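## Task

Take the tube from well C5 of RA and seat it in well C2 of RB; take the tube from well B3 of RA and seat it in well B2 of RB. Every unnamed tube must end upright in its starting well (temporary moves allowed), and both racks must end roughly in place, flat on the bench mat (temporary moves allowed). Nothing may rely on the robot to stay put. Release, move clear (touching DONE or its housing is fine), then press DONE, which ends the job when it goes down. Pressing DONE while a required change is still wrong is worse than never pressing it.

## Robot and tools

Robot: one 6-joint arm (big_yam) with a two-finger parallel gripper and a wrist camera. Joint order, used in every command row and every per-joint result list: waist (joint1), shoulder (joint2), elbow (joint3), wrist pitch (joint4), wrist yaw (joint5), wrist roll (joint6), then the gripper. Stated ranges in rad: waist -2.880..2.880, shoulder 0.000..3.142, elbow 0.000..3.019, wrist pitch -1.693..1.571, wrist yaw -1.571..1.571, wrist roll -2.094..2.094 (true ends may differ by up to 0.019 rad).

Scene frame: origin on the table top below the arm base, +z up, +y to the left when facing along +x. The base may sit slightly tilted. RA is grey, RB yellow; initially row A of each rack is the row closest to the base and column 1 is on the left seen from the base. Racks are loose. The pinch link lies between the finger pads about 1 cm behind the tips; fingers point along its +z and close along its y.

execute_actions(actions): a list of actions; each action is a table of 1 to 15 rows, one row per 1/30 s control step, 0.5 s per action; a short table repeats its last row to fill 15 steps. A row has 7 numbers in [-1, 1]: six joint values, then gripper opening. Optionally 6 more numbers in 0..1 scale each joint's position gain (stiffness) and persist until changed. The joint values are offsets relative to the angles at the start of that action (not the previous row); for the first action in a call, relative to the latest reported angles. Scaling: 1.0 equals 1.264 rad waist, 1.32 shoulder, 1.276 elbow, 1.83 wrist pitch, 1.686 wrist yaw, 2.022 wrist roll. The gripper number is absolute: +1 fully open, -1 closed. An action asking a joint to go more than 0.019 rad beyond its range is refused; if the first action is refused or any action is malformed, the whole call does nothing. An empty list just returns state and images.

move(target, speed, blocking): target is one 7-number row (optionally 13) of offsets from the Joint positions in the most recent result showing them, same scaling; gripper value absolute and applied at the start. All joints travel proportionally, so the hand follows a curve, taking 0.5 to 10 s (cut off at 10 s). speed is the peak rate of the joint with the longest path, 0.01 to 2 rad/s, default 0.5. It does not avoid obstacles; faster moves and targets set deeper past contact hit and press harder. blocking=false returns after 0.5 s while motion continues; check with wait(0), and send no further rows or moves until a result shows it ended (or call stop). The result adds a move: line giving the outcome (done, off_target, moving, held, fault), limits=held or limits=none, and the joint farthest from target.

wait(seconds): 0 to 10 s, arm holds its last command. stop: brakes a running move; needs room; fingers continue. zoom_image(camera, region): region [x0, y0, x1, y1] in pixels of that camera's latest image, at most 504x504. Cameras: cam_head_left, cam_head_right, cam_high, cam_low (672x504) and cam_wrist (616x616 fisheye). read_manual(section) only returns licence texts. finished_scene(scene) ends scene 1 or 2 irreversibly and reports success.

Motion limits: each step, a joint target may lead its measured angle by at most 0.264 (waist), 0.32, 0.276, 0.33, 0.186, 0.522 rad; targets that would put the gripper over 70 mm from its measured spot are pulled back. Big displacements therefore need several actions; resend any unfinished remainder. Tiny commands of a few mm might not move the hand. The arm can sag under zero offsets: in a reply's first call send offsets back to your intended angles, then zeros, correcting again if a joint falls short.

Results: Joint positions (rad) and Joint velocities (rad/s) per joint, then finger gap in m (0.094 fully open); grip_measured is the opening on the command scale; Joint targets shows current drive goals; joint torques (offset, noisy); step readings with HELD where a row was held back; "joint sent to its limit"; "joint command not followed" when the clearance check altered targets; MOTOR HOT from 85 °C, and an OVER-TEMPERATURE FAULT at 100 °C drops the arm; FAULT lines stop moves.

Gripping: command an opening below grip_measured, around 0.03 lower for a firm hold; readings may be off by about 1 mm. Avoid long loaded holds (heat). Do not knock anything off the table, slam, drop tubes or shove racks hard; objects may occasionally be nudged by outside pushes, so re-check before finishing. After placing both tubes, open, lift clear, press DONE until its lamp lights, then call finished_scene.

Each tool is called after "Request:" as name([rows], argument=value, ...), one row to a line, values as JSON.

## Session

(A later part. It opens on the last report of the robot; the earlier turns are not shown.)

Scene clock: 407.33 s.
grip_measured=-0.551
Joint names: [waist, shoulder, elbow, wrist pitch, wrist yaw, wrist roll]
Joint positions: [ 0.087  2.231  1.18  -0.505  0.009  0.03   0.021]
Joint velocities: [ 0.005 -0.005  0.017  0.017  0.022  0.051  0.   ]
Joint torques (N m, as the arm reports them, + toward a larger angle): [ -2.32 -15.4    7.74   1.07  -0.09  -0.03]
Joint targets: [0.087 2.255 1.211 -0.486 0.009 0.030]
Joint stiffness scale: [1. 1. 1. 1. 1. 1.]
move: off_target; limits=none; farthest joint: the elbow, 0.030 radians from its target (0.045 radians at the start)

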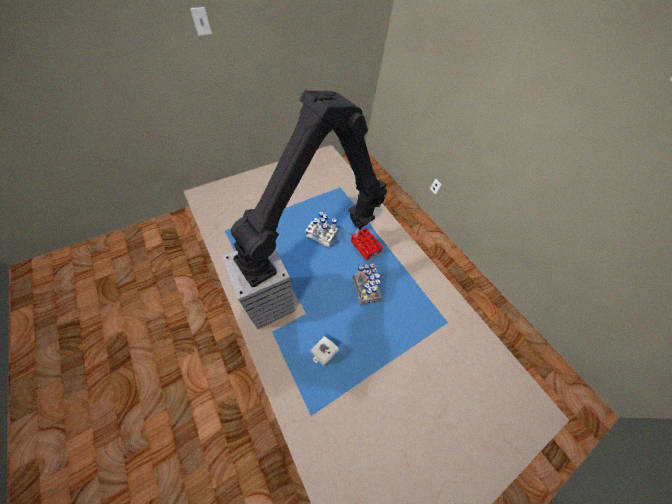

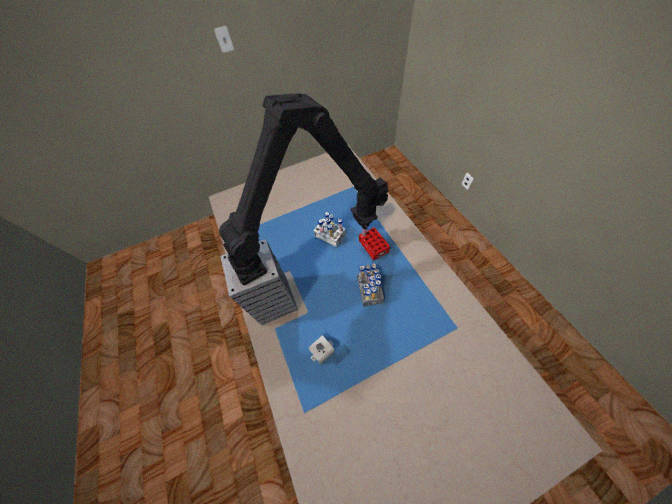

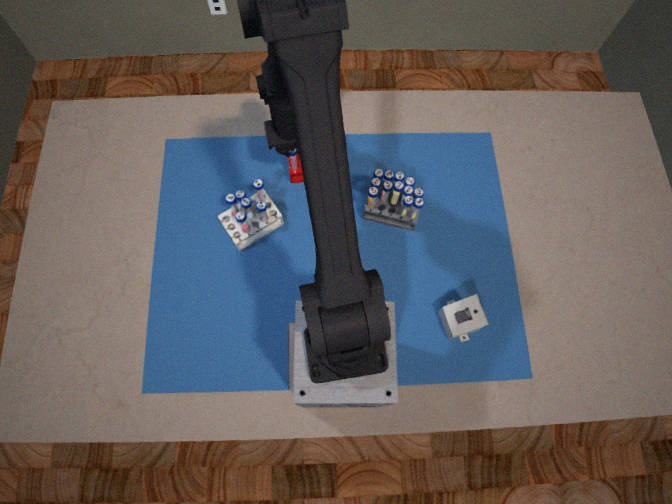

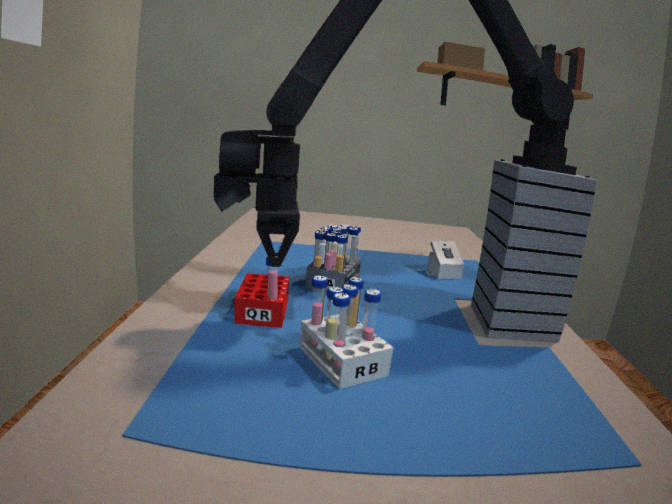

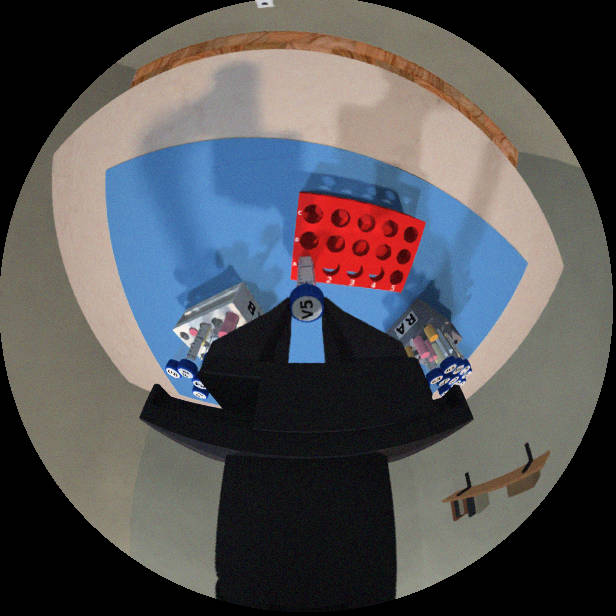

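Request:
move(target=[0,0,0.02,0,0,0,-0.4])

Request:
move(target=[0,-0.1,0.02,-0.06,0,0,-0.4], speed=0.2)

Request:
move(target=[-0.475,-0.03,-0.098,0.04,0,0.177,-0.46], speed=0.4)

Request:
move(target=[0,0.05,0.01,0.03,0,0,-0.46], speed=0.1)

Request:
zoom_image(camera="cam_wrist", region=[236,240,376,370])

Scene clock: 423.70 s.
grip_measured=-0.401
Joint names: [waist, shoulder, elbow, wrist pitch, wrist yaw, wrist roll]
Joint positions: [ 0.087  2.231  1.18  -0.505  0.009  0.03   0.028]
Joint velocities: [-0.015  0.005 -0.022 -0.022 -0.081 -0.007  0.001]
Joint torques (N m, as the arm reports them, + toward a larger angle): [ -2.23 -17.11   7.36   0.57  -0.09  -0.01]
Joint targets: [0.087 2.231 1.206 -0.505 0.009 0.030]
Joint stiffness scale: [1. 1. 1. 1. 1. 1.]
move: off_target; limits=none; farthest joint: the elbow, 0.025 radians from its target (0.025 radians at the start)

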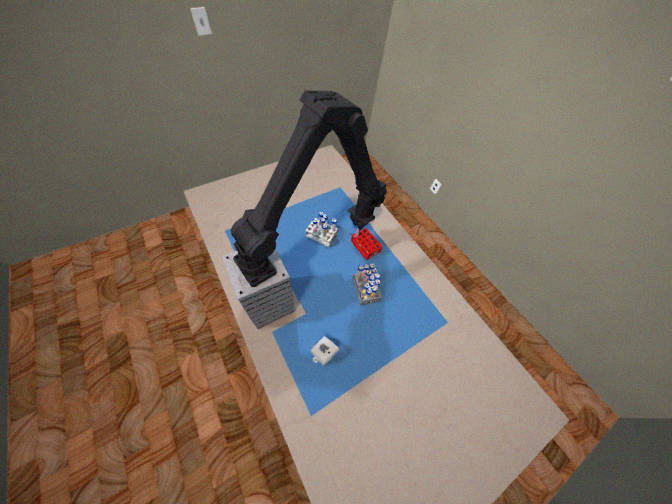

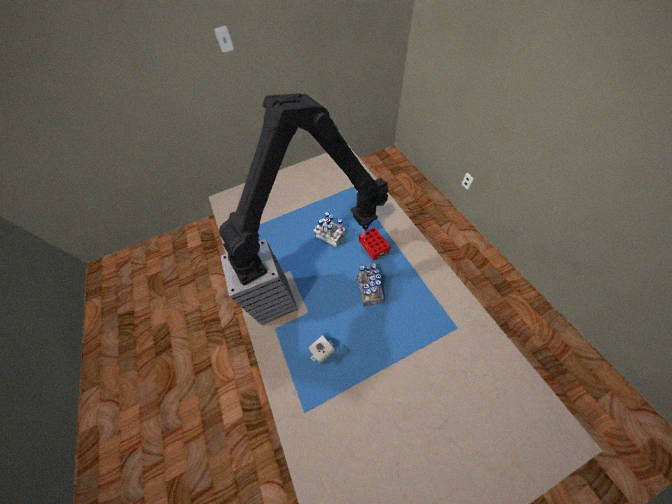

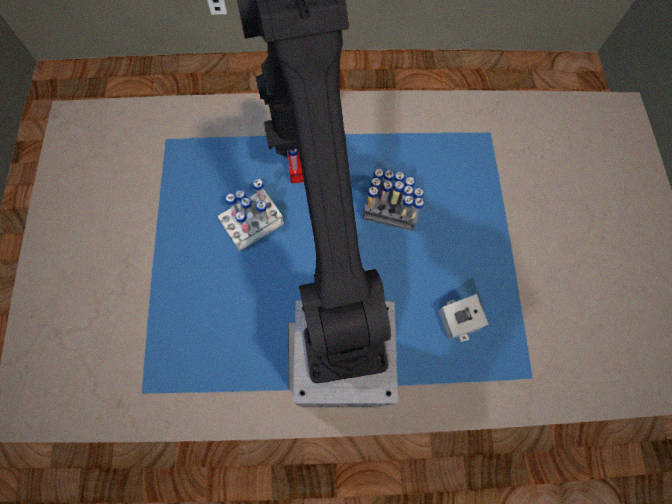

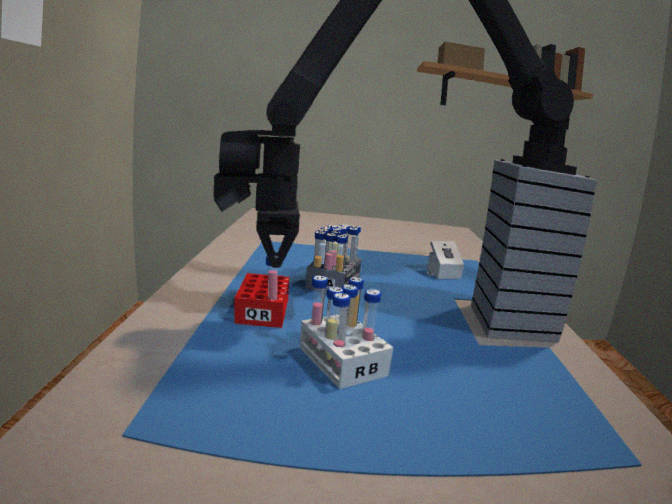

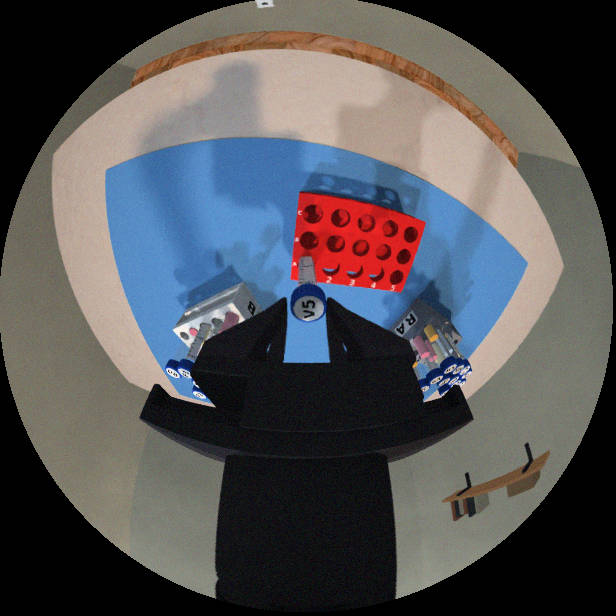

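Scene clock: 424.77 s.
grip_measured=-0.401
Joint names: [waist, shoulder, elbow, wrist pitch, wrist yaw, wrist roll]
Joint positions: [ 0.087  2.107  1.18  -0.6    0.009  0.03   0.028]
Joint velocities: [ 0.005  0.005 -0.012  0.002 -0.037 -0.007 -0.   ]
Joint torques (N m, as the arm reports them, + toward a larger angle): [ -1.9  -16.78   8.46   0.    -0.12   0.  ]
Joint targets: [0.087 2.098 1.206 -0.615 0.009 0.030]
Joint stiffness scale: [1. 1. 1. 1. 1. 1.]
move: off_target; limits=none; farthest joint: the elbow, 0.025 radians from its target (0.025 radians at the start)

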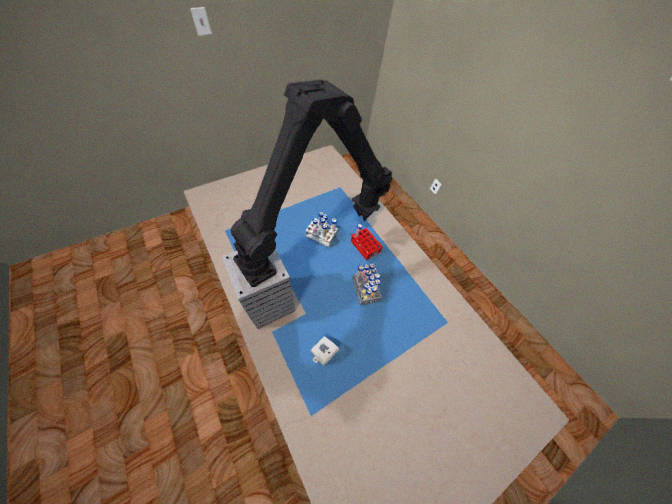

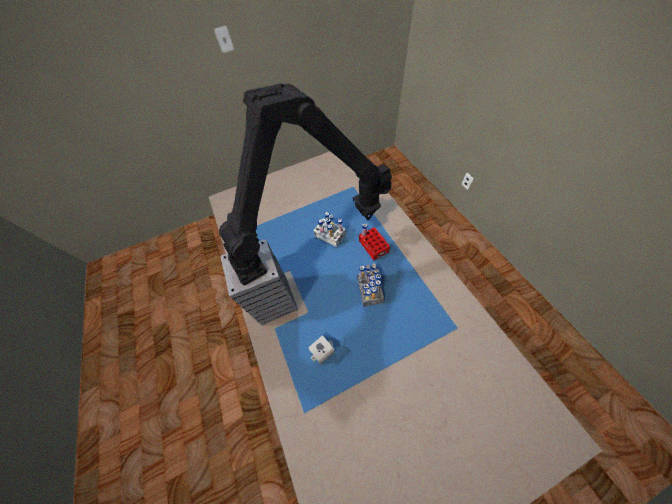

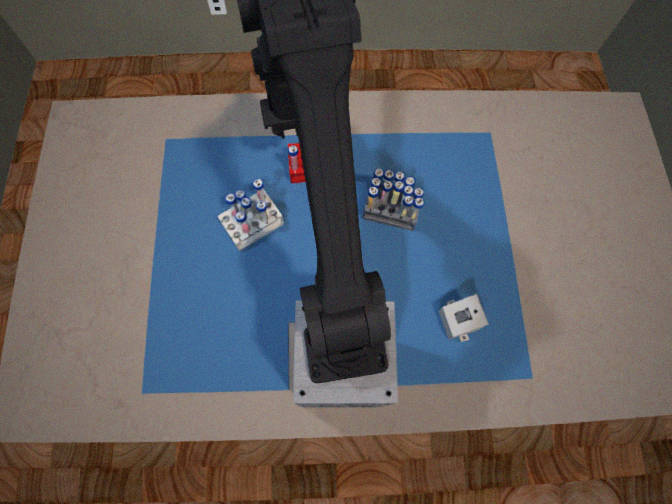

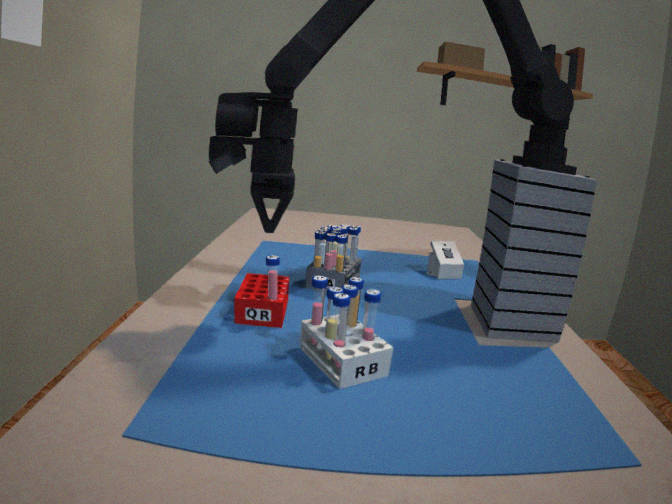

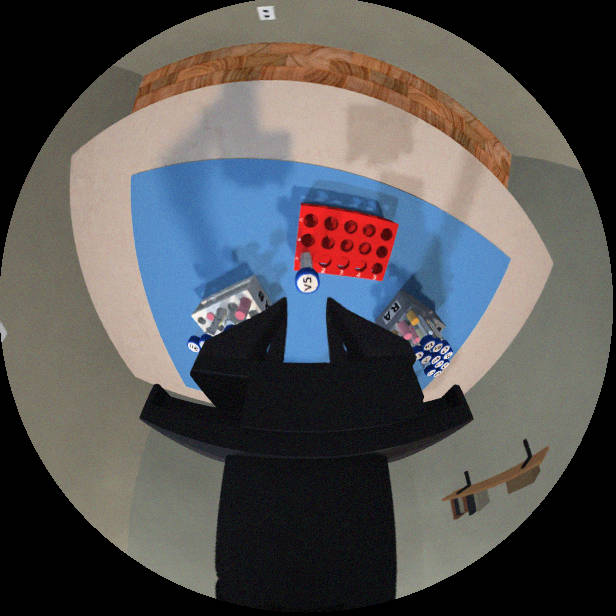

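Scene clock: 426.93 s.
grip_measured=-0.458
Joint names: [waist, shoulder, elbow, wrist pitch, wrist yaw, wrist roll]
Joint positions: [-0.517  2.086  1.059 -0.544  0.009  0.375  0.025]
Joint velocities: [ 0.005 -0.005 -0.002  0.002 -0.037 -0.051  0.001]
Joint torques (N m, as the arm reports them, + toward a larger angle): [ -1.96 -16.92   5.12   1.11  -0.06   0.05]
Joint targets: [-0.514 2.067 1.055 -0.527 0.009 0.388]
Joint stiffness scale: [1. 1. 1. 1. 1. 1.]
move: done; limits=none; farthest joint: the shoulder, 0.018 radians from its target (0.039 radians at the start)

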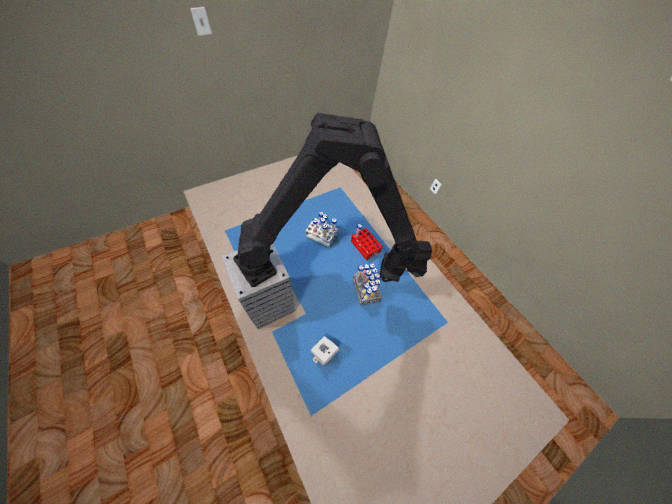

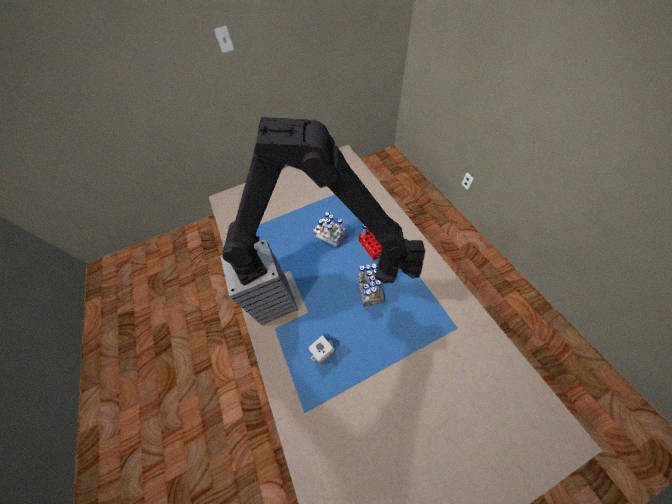

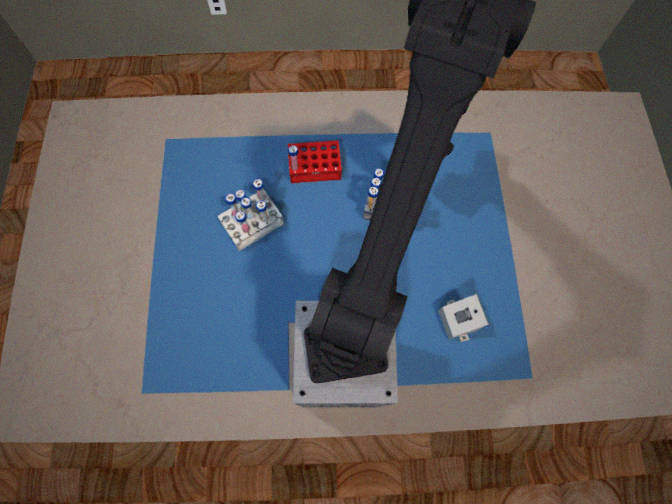

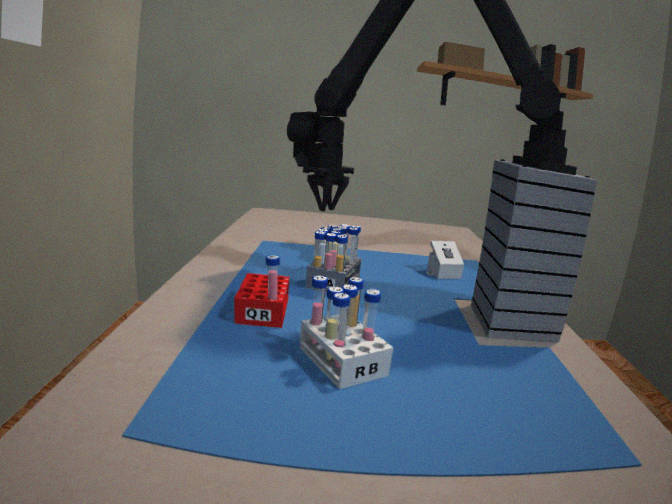

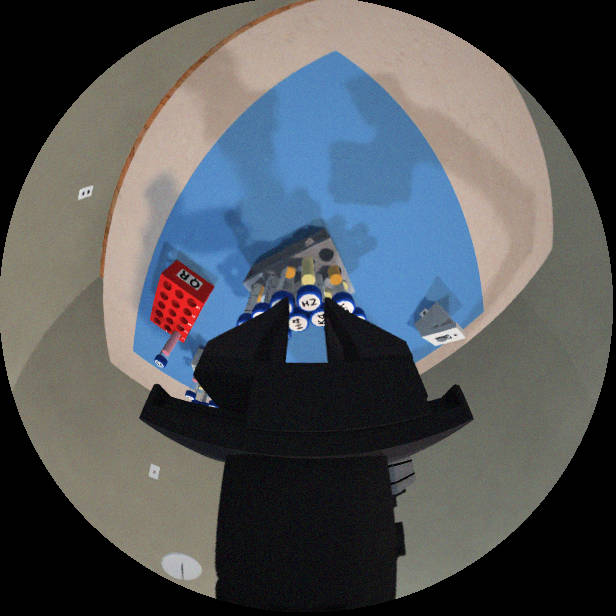

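Scene clock: 427.93 s.
grip_measured=-0.458
Joint names: [waist, shoulder, elbow, wrist pitch, wrist yaw, wrist roll]
Joint positions: [-0.517  2.134  1.059 -0.504  0.009  0.375  0.025]
Joint velocities: [-0.015 -0.024 -0.012 -0.007  0.007  0.037  0.   ]
Joint torques (N m, as the arm reports them, + toward a larger angle): [ -2.04 -14.04   6.08   0.9   -0.09  -0.03]
Joint targets: [-0.517 2.151 1.072 -0.488 0.009 0.375]
Joint stiffness scale: [1. 1. 1. 1. 1. 1.]
move: done; limits=none; farthest joint: the shoulder, 0.018 radians from its target (0.066 radians at the start)

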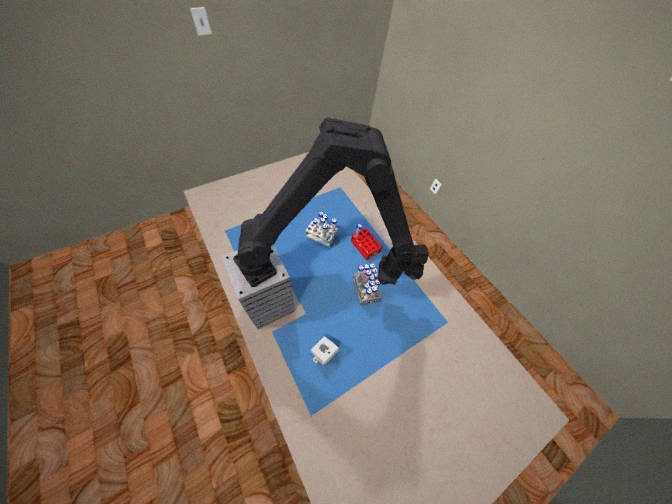

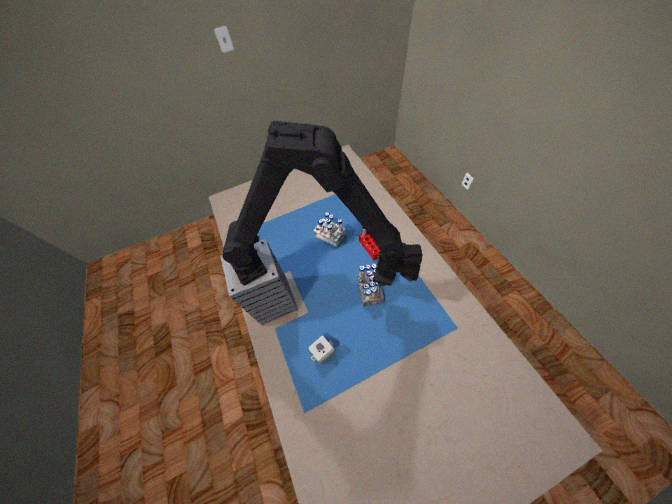

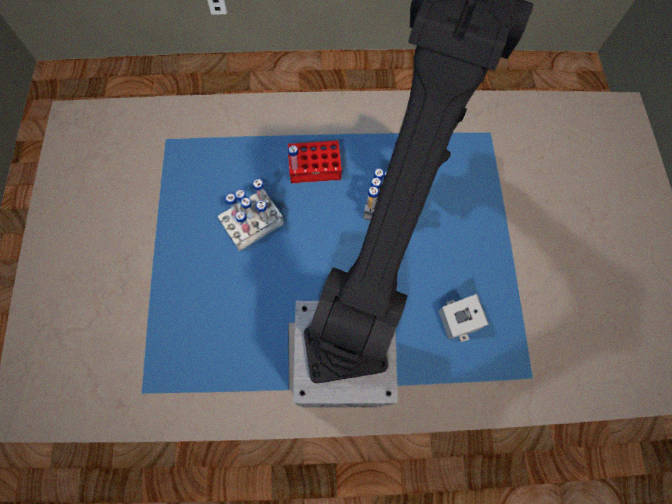

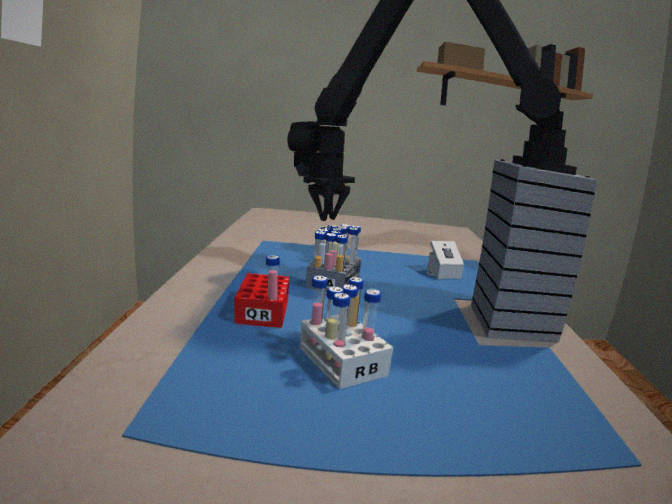

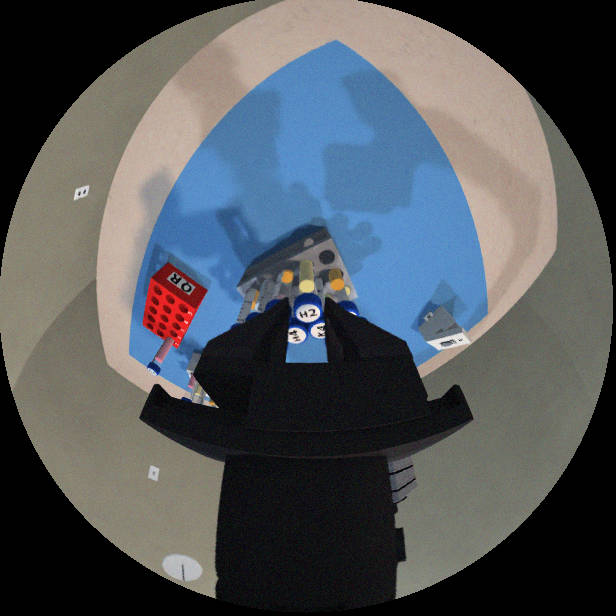

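Region (236, 240, 376, 370) of cam_wrist's 616x616 image, scaled by 3.600, with more detail than that image has; it fills the top 468 rows of this view, and the rest is white.

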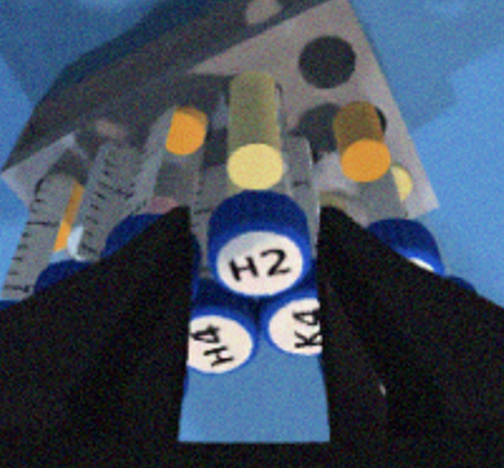

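Request:
execute_actions(actions=[])

Request:
move(target=[0,0.055,0,0.03,0,0,-0.46], speed=0.04)

Request:
zoom_image(camera="cam_wrist", region=[206,200,406,400])

Scene clock: 456.53 s.
grip_measured=-0.458
Joint names: [waist, shoulder, elbow, wrist pitch, wrist yaw, wrist roll]
Joint positions: [-0.517  2.134  1.059 -0.504  0.009  0.375  0.025]
Joint velocities: [ 0.005  0.015  0.007 -0.007 -0.022  0.051 -0.001]
Joint torques (N m, as the arm reports them, + toward a larger angle): [ -2.43 -14.91   6.11   1.01  -0.08  -0.03]
Joint targets: [-0.517 2.151 1.072 -0.488 0.009 0.375]
Joint stiffness scale: [1. 1. 1. 1. 1. 1.]

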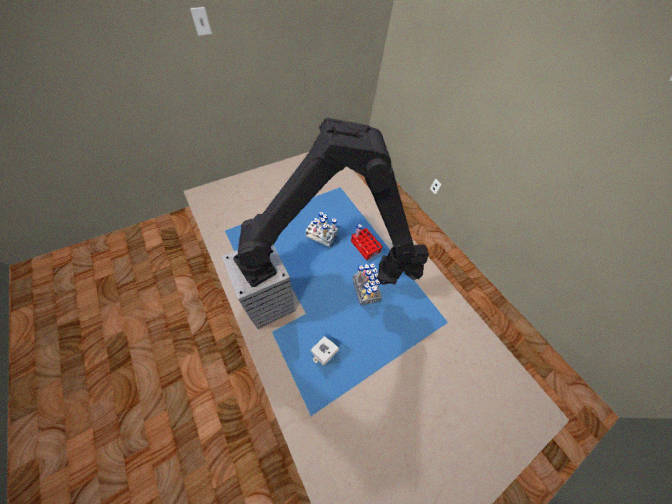

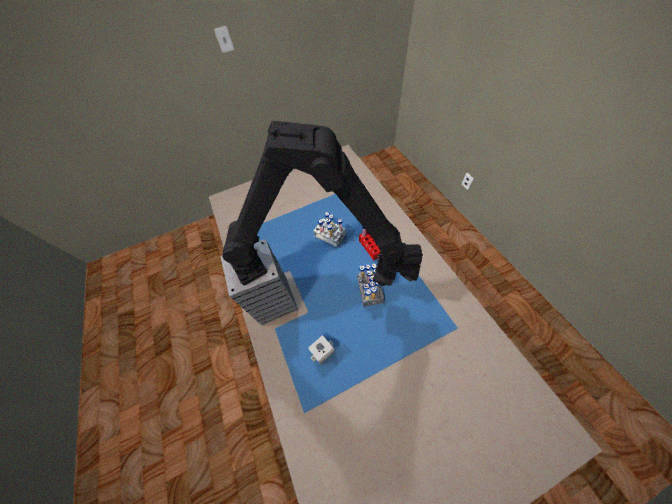

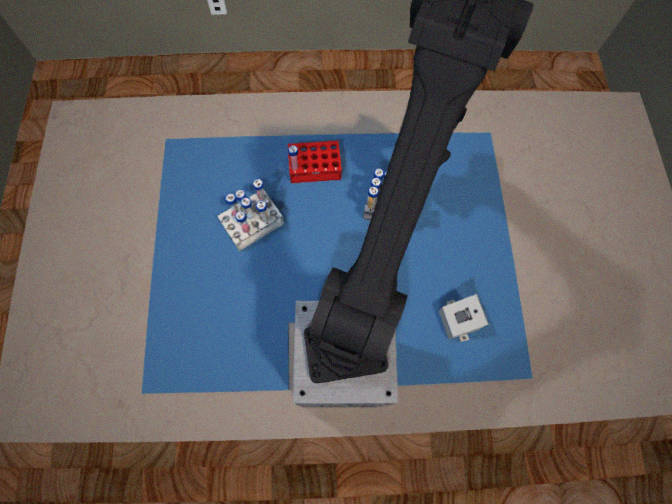

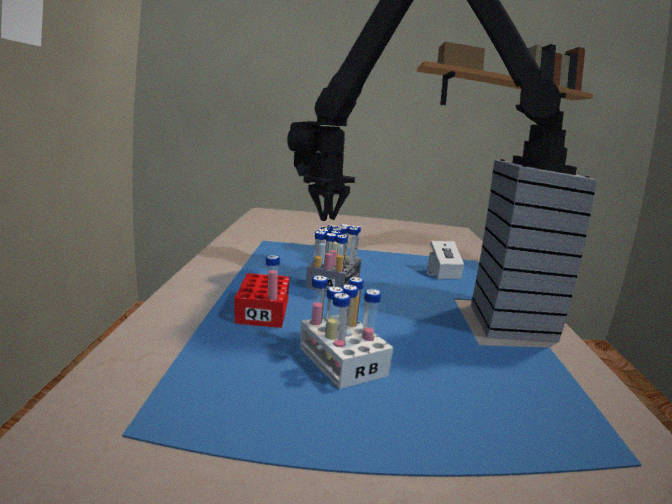

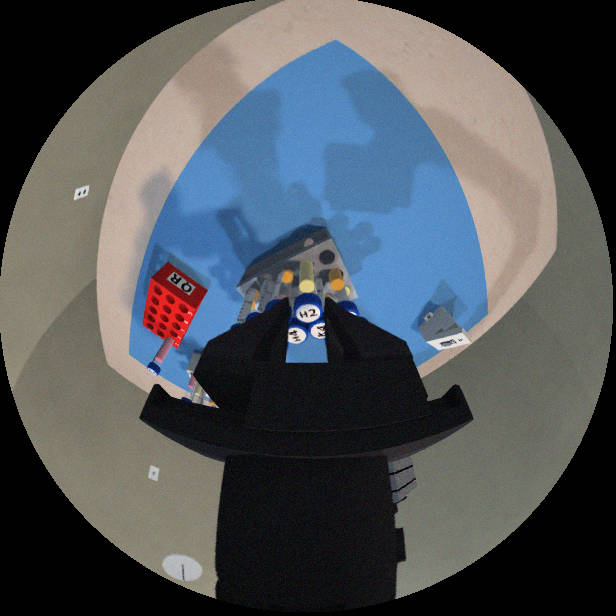

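Scene clock: 458.63 s.
grip_measured=-0.459
Joint names: [waist, shoulder, elbow, wrist pitch, wrist yaw, wrist roll]
Joint positions: [-0.517  2.186  1.059 -0.465  0.009  0.375  0.025]
Joint velocities: [-0.005 -0.005  0.027  0.002  0.051 -0.037 -0.   ]
Joint torques (N m, as the arm reports them, + toward a larger angle): [ -2.75 -14.29   4.35   0.8   -0.08   0.  ]
Joint targets: [-0.517 2.207 1.059 -0.449 0.009 0.375]
Joint stiffness scale: [1. 1. 1. 1. 1. 1.]
move: done; limits=none; farthest joint: the shoulder, 0.020 radians from its target (0.072 radians at the start)

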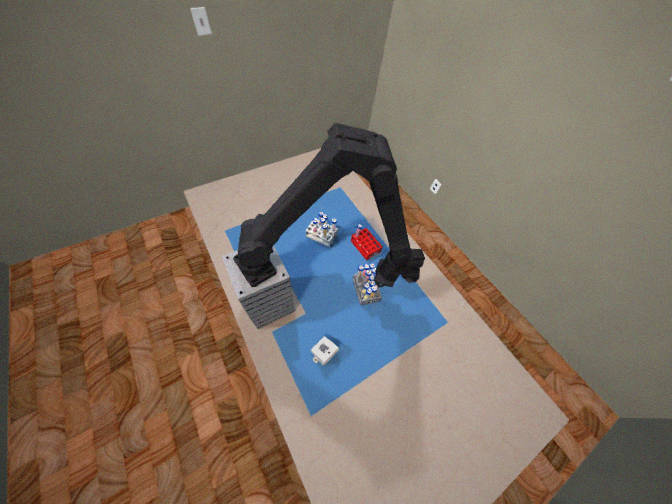

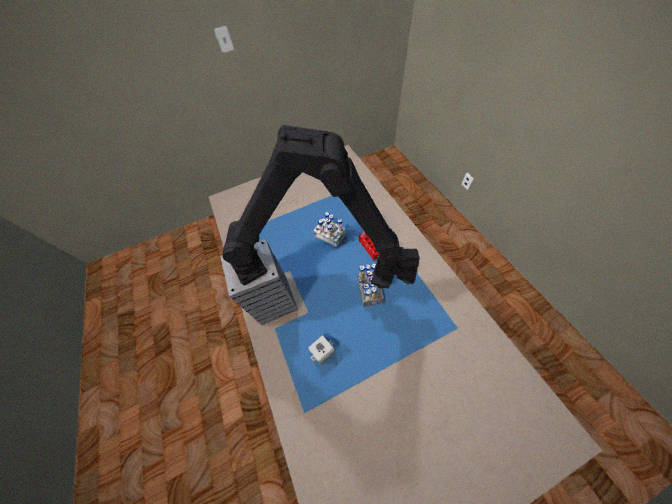

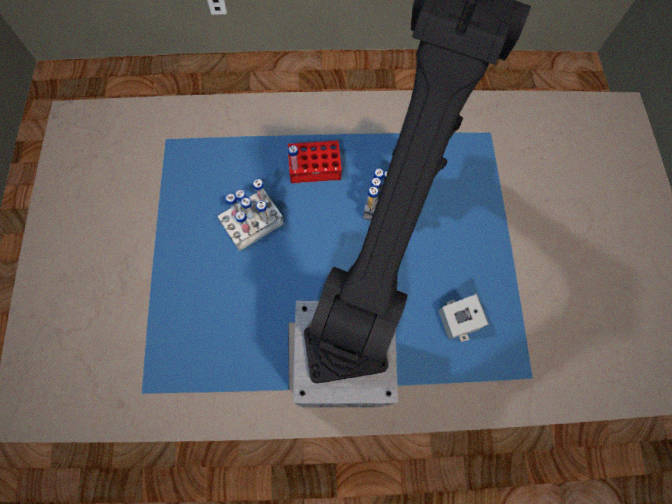

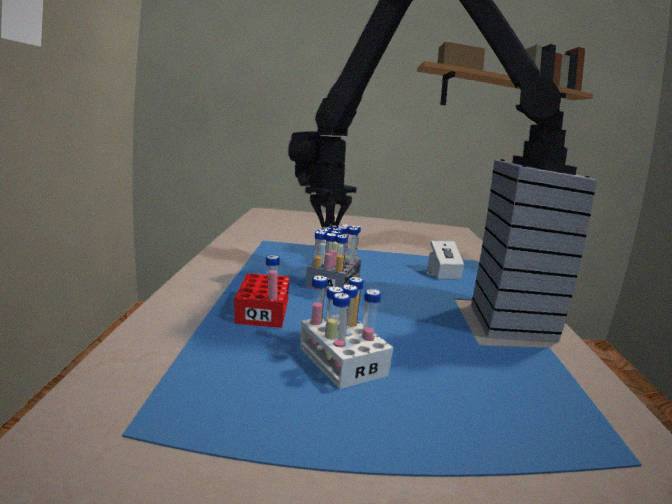

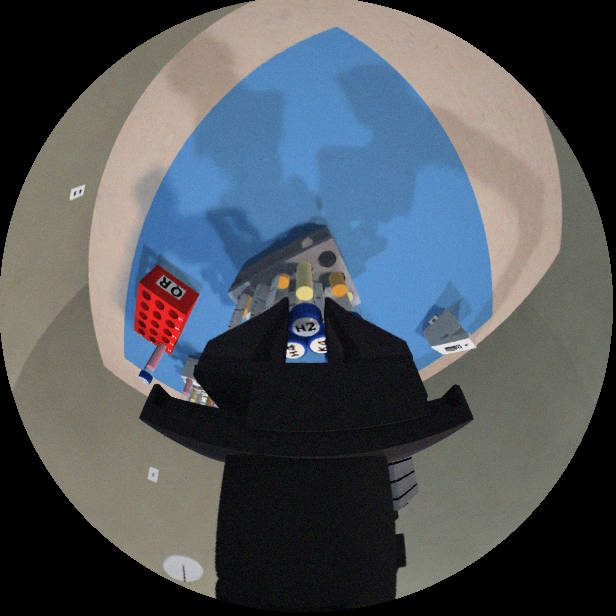

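Region (206, 200, 406, 400) of cam_wrist's 616x616 image, scaled by 2.520, with more detail than that image has.

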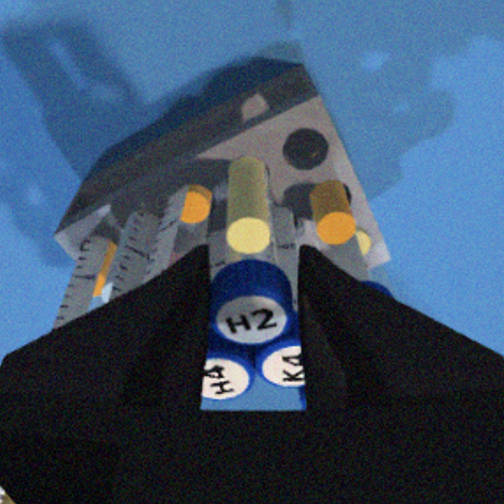

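Request:
move(target=[0,0.014,0,0.008,0,0,-0.6])

Request:
move(target=[0,-0.27,0,-0.185,0,0,-0.6], speed=0.15)

Scene clock: 463.37 s.
grip_measured=-0.571
Joint names: [waist, shoulder, elbow, wrist pitch, wrist yaw, wrist roll]
Joint positions: [-0.517  2.186  1.059 -0.464  0.009  0.375  0.02 ]
Joint velocities: [ 0.005 -0.005 -0.002 -0.017  0.051  0.022 -0.001]
Joint torques (N m, as the arm reports them, + toward a larger angle): [ -2.26 -14.1    4.4    0.85  -0.09  -0.01]
Joint targets: [-0.517 2.205 1.059 -0.451 0.009 0.375]
Joint stiffness scale: [1. 1. 1. 1. 1. 1.]
move: done; limits=none; farthest joint: the shoulder, 0.018 radians from its target (0.018 radians at the start)

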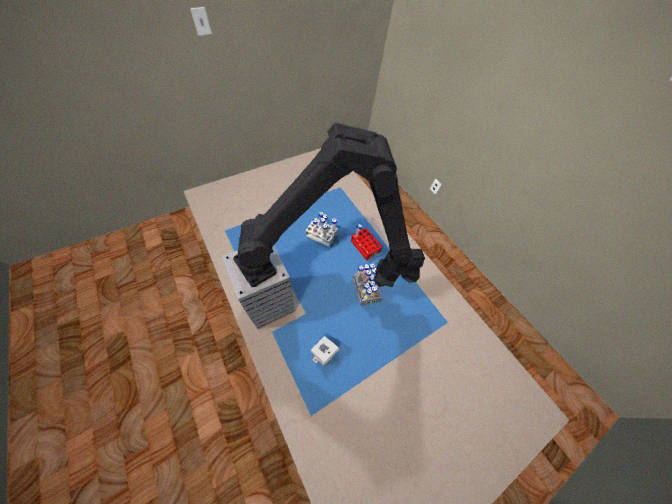

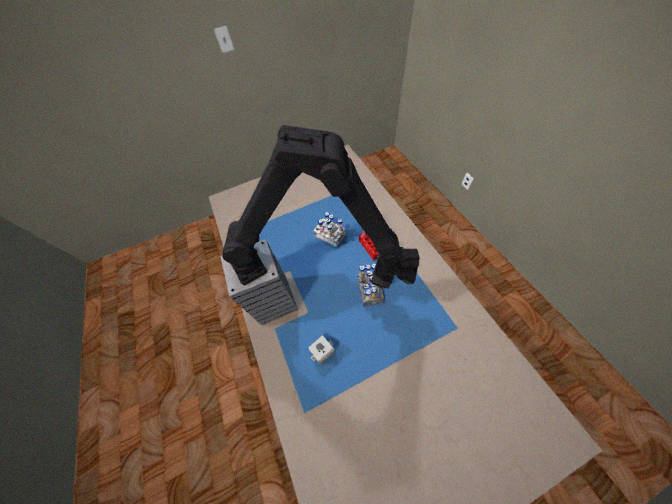

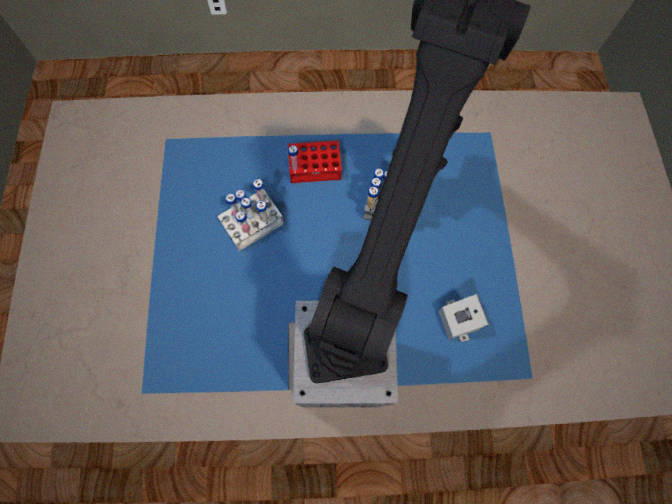

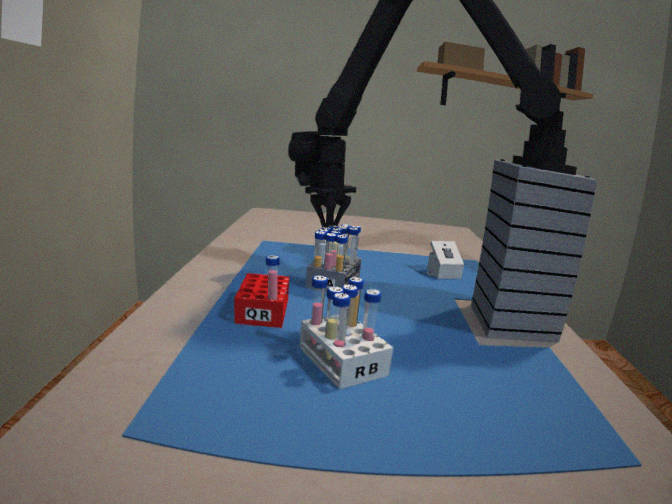

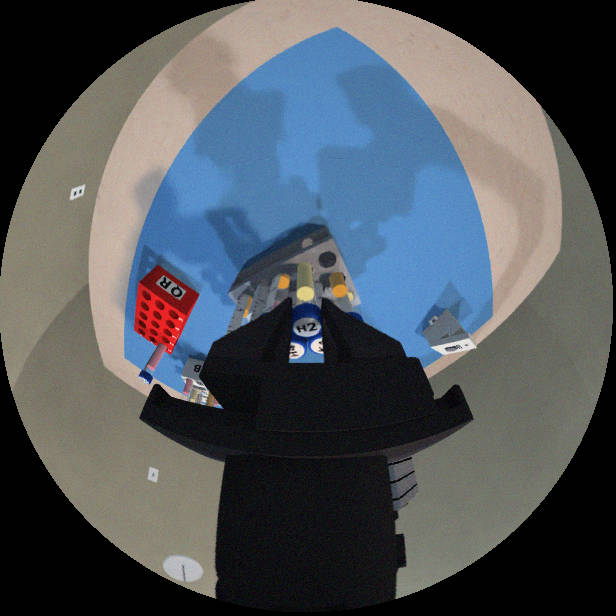

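Scene clock: 466.13 s.
grip_measured=-0.571
Joint names: [waist, shoulder, elbow, wrist pitch, wrist yaw, wrist roll]
Joint positions: [-0.517  1.841  1.059 -0.788  0.009  0.375  0.02 ]
Joint velocities: [-0.015 -0.015  0.012 -0.002  0.007 -0.007  0.   ]
Joint torques (N m, as the arm reports them, + toward a larger angle): [ -2.48 -15.8    7.32   0.1   -0.08  -0.02]
Joint targets: [-0.517 1.830 1.059 -0.803 0.009 0.375]
Joint stiffness scale: [1. 1. 1. 1. 1. 1.]
move: done; limits=none; farthest joint: the wrist pitch, 0.014 radians from its target (0.338 radians at the start)

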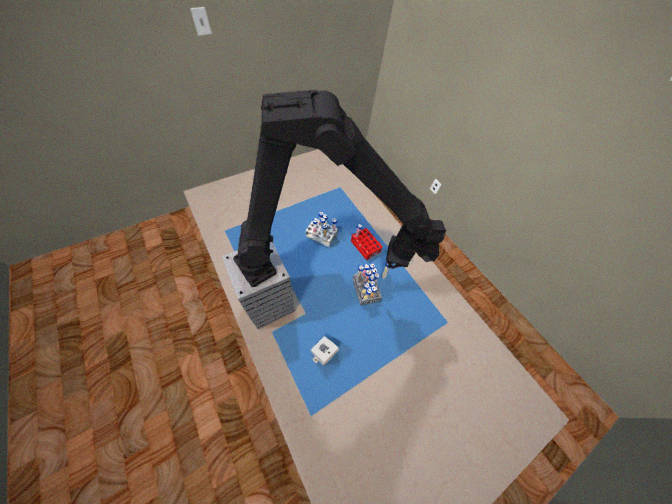

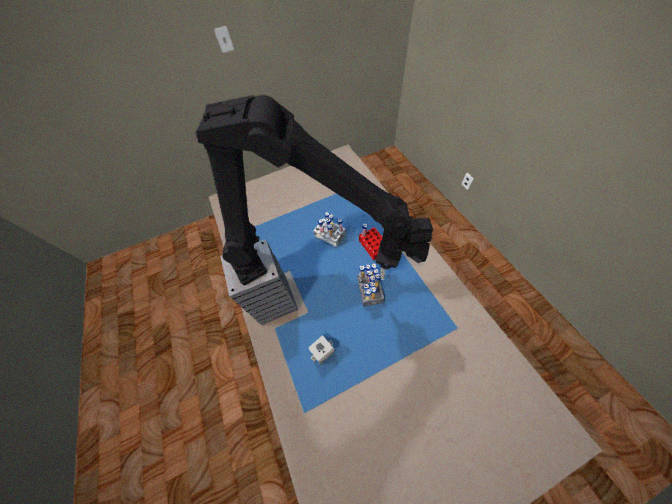

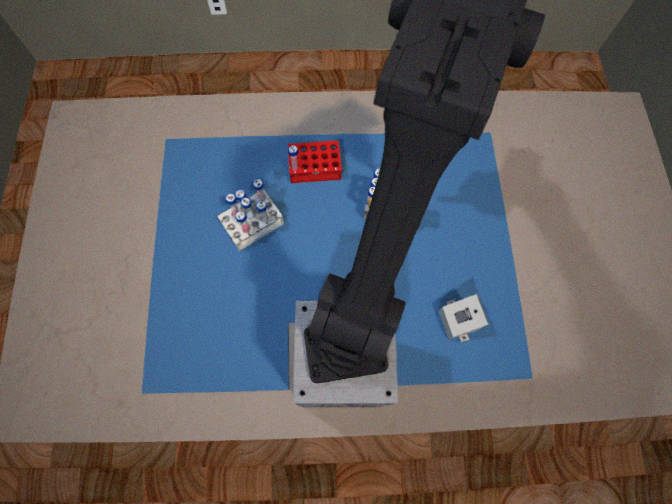

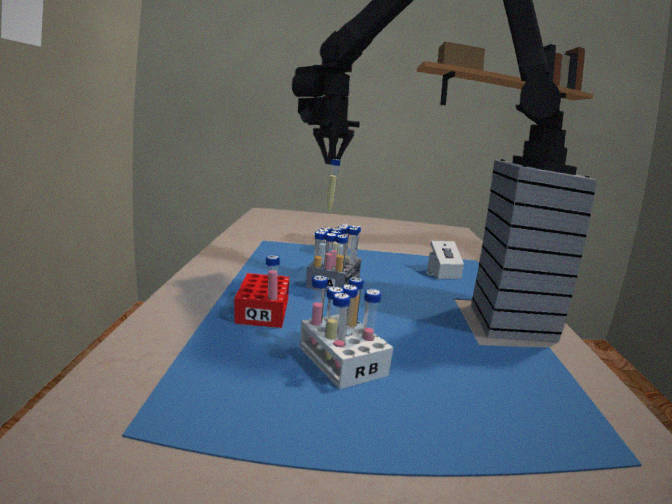

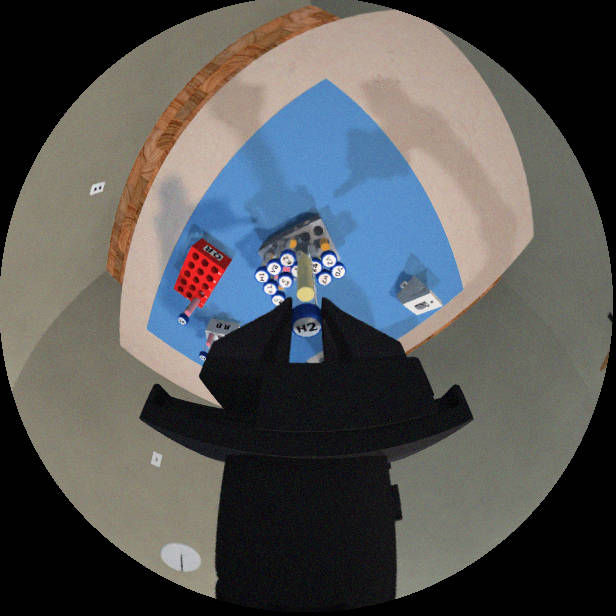

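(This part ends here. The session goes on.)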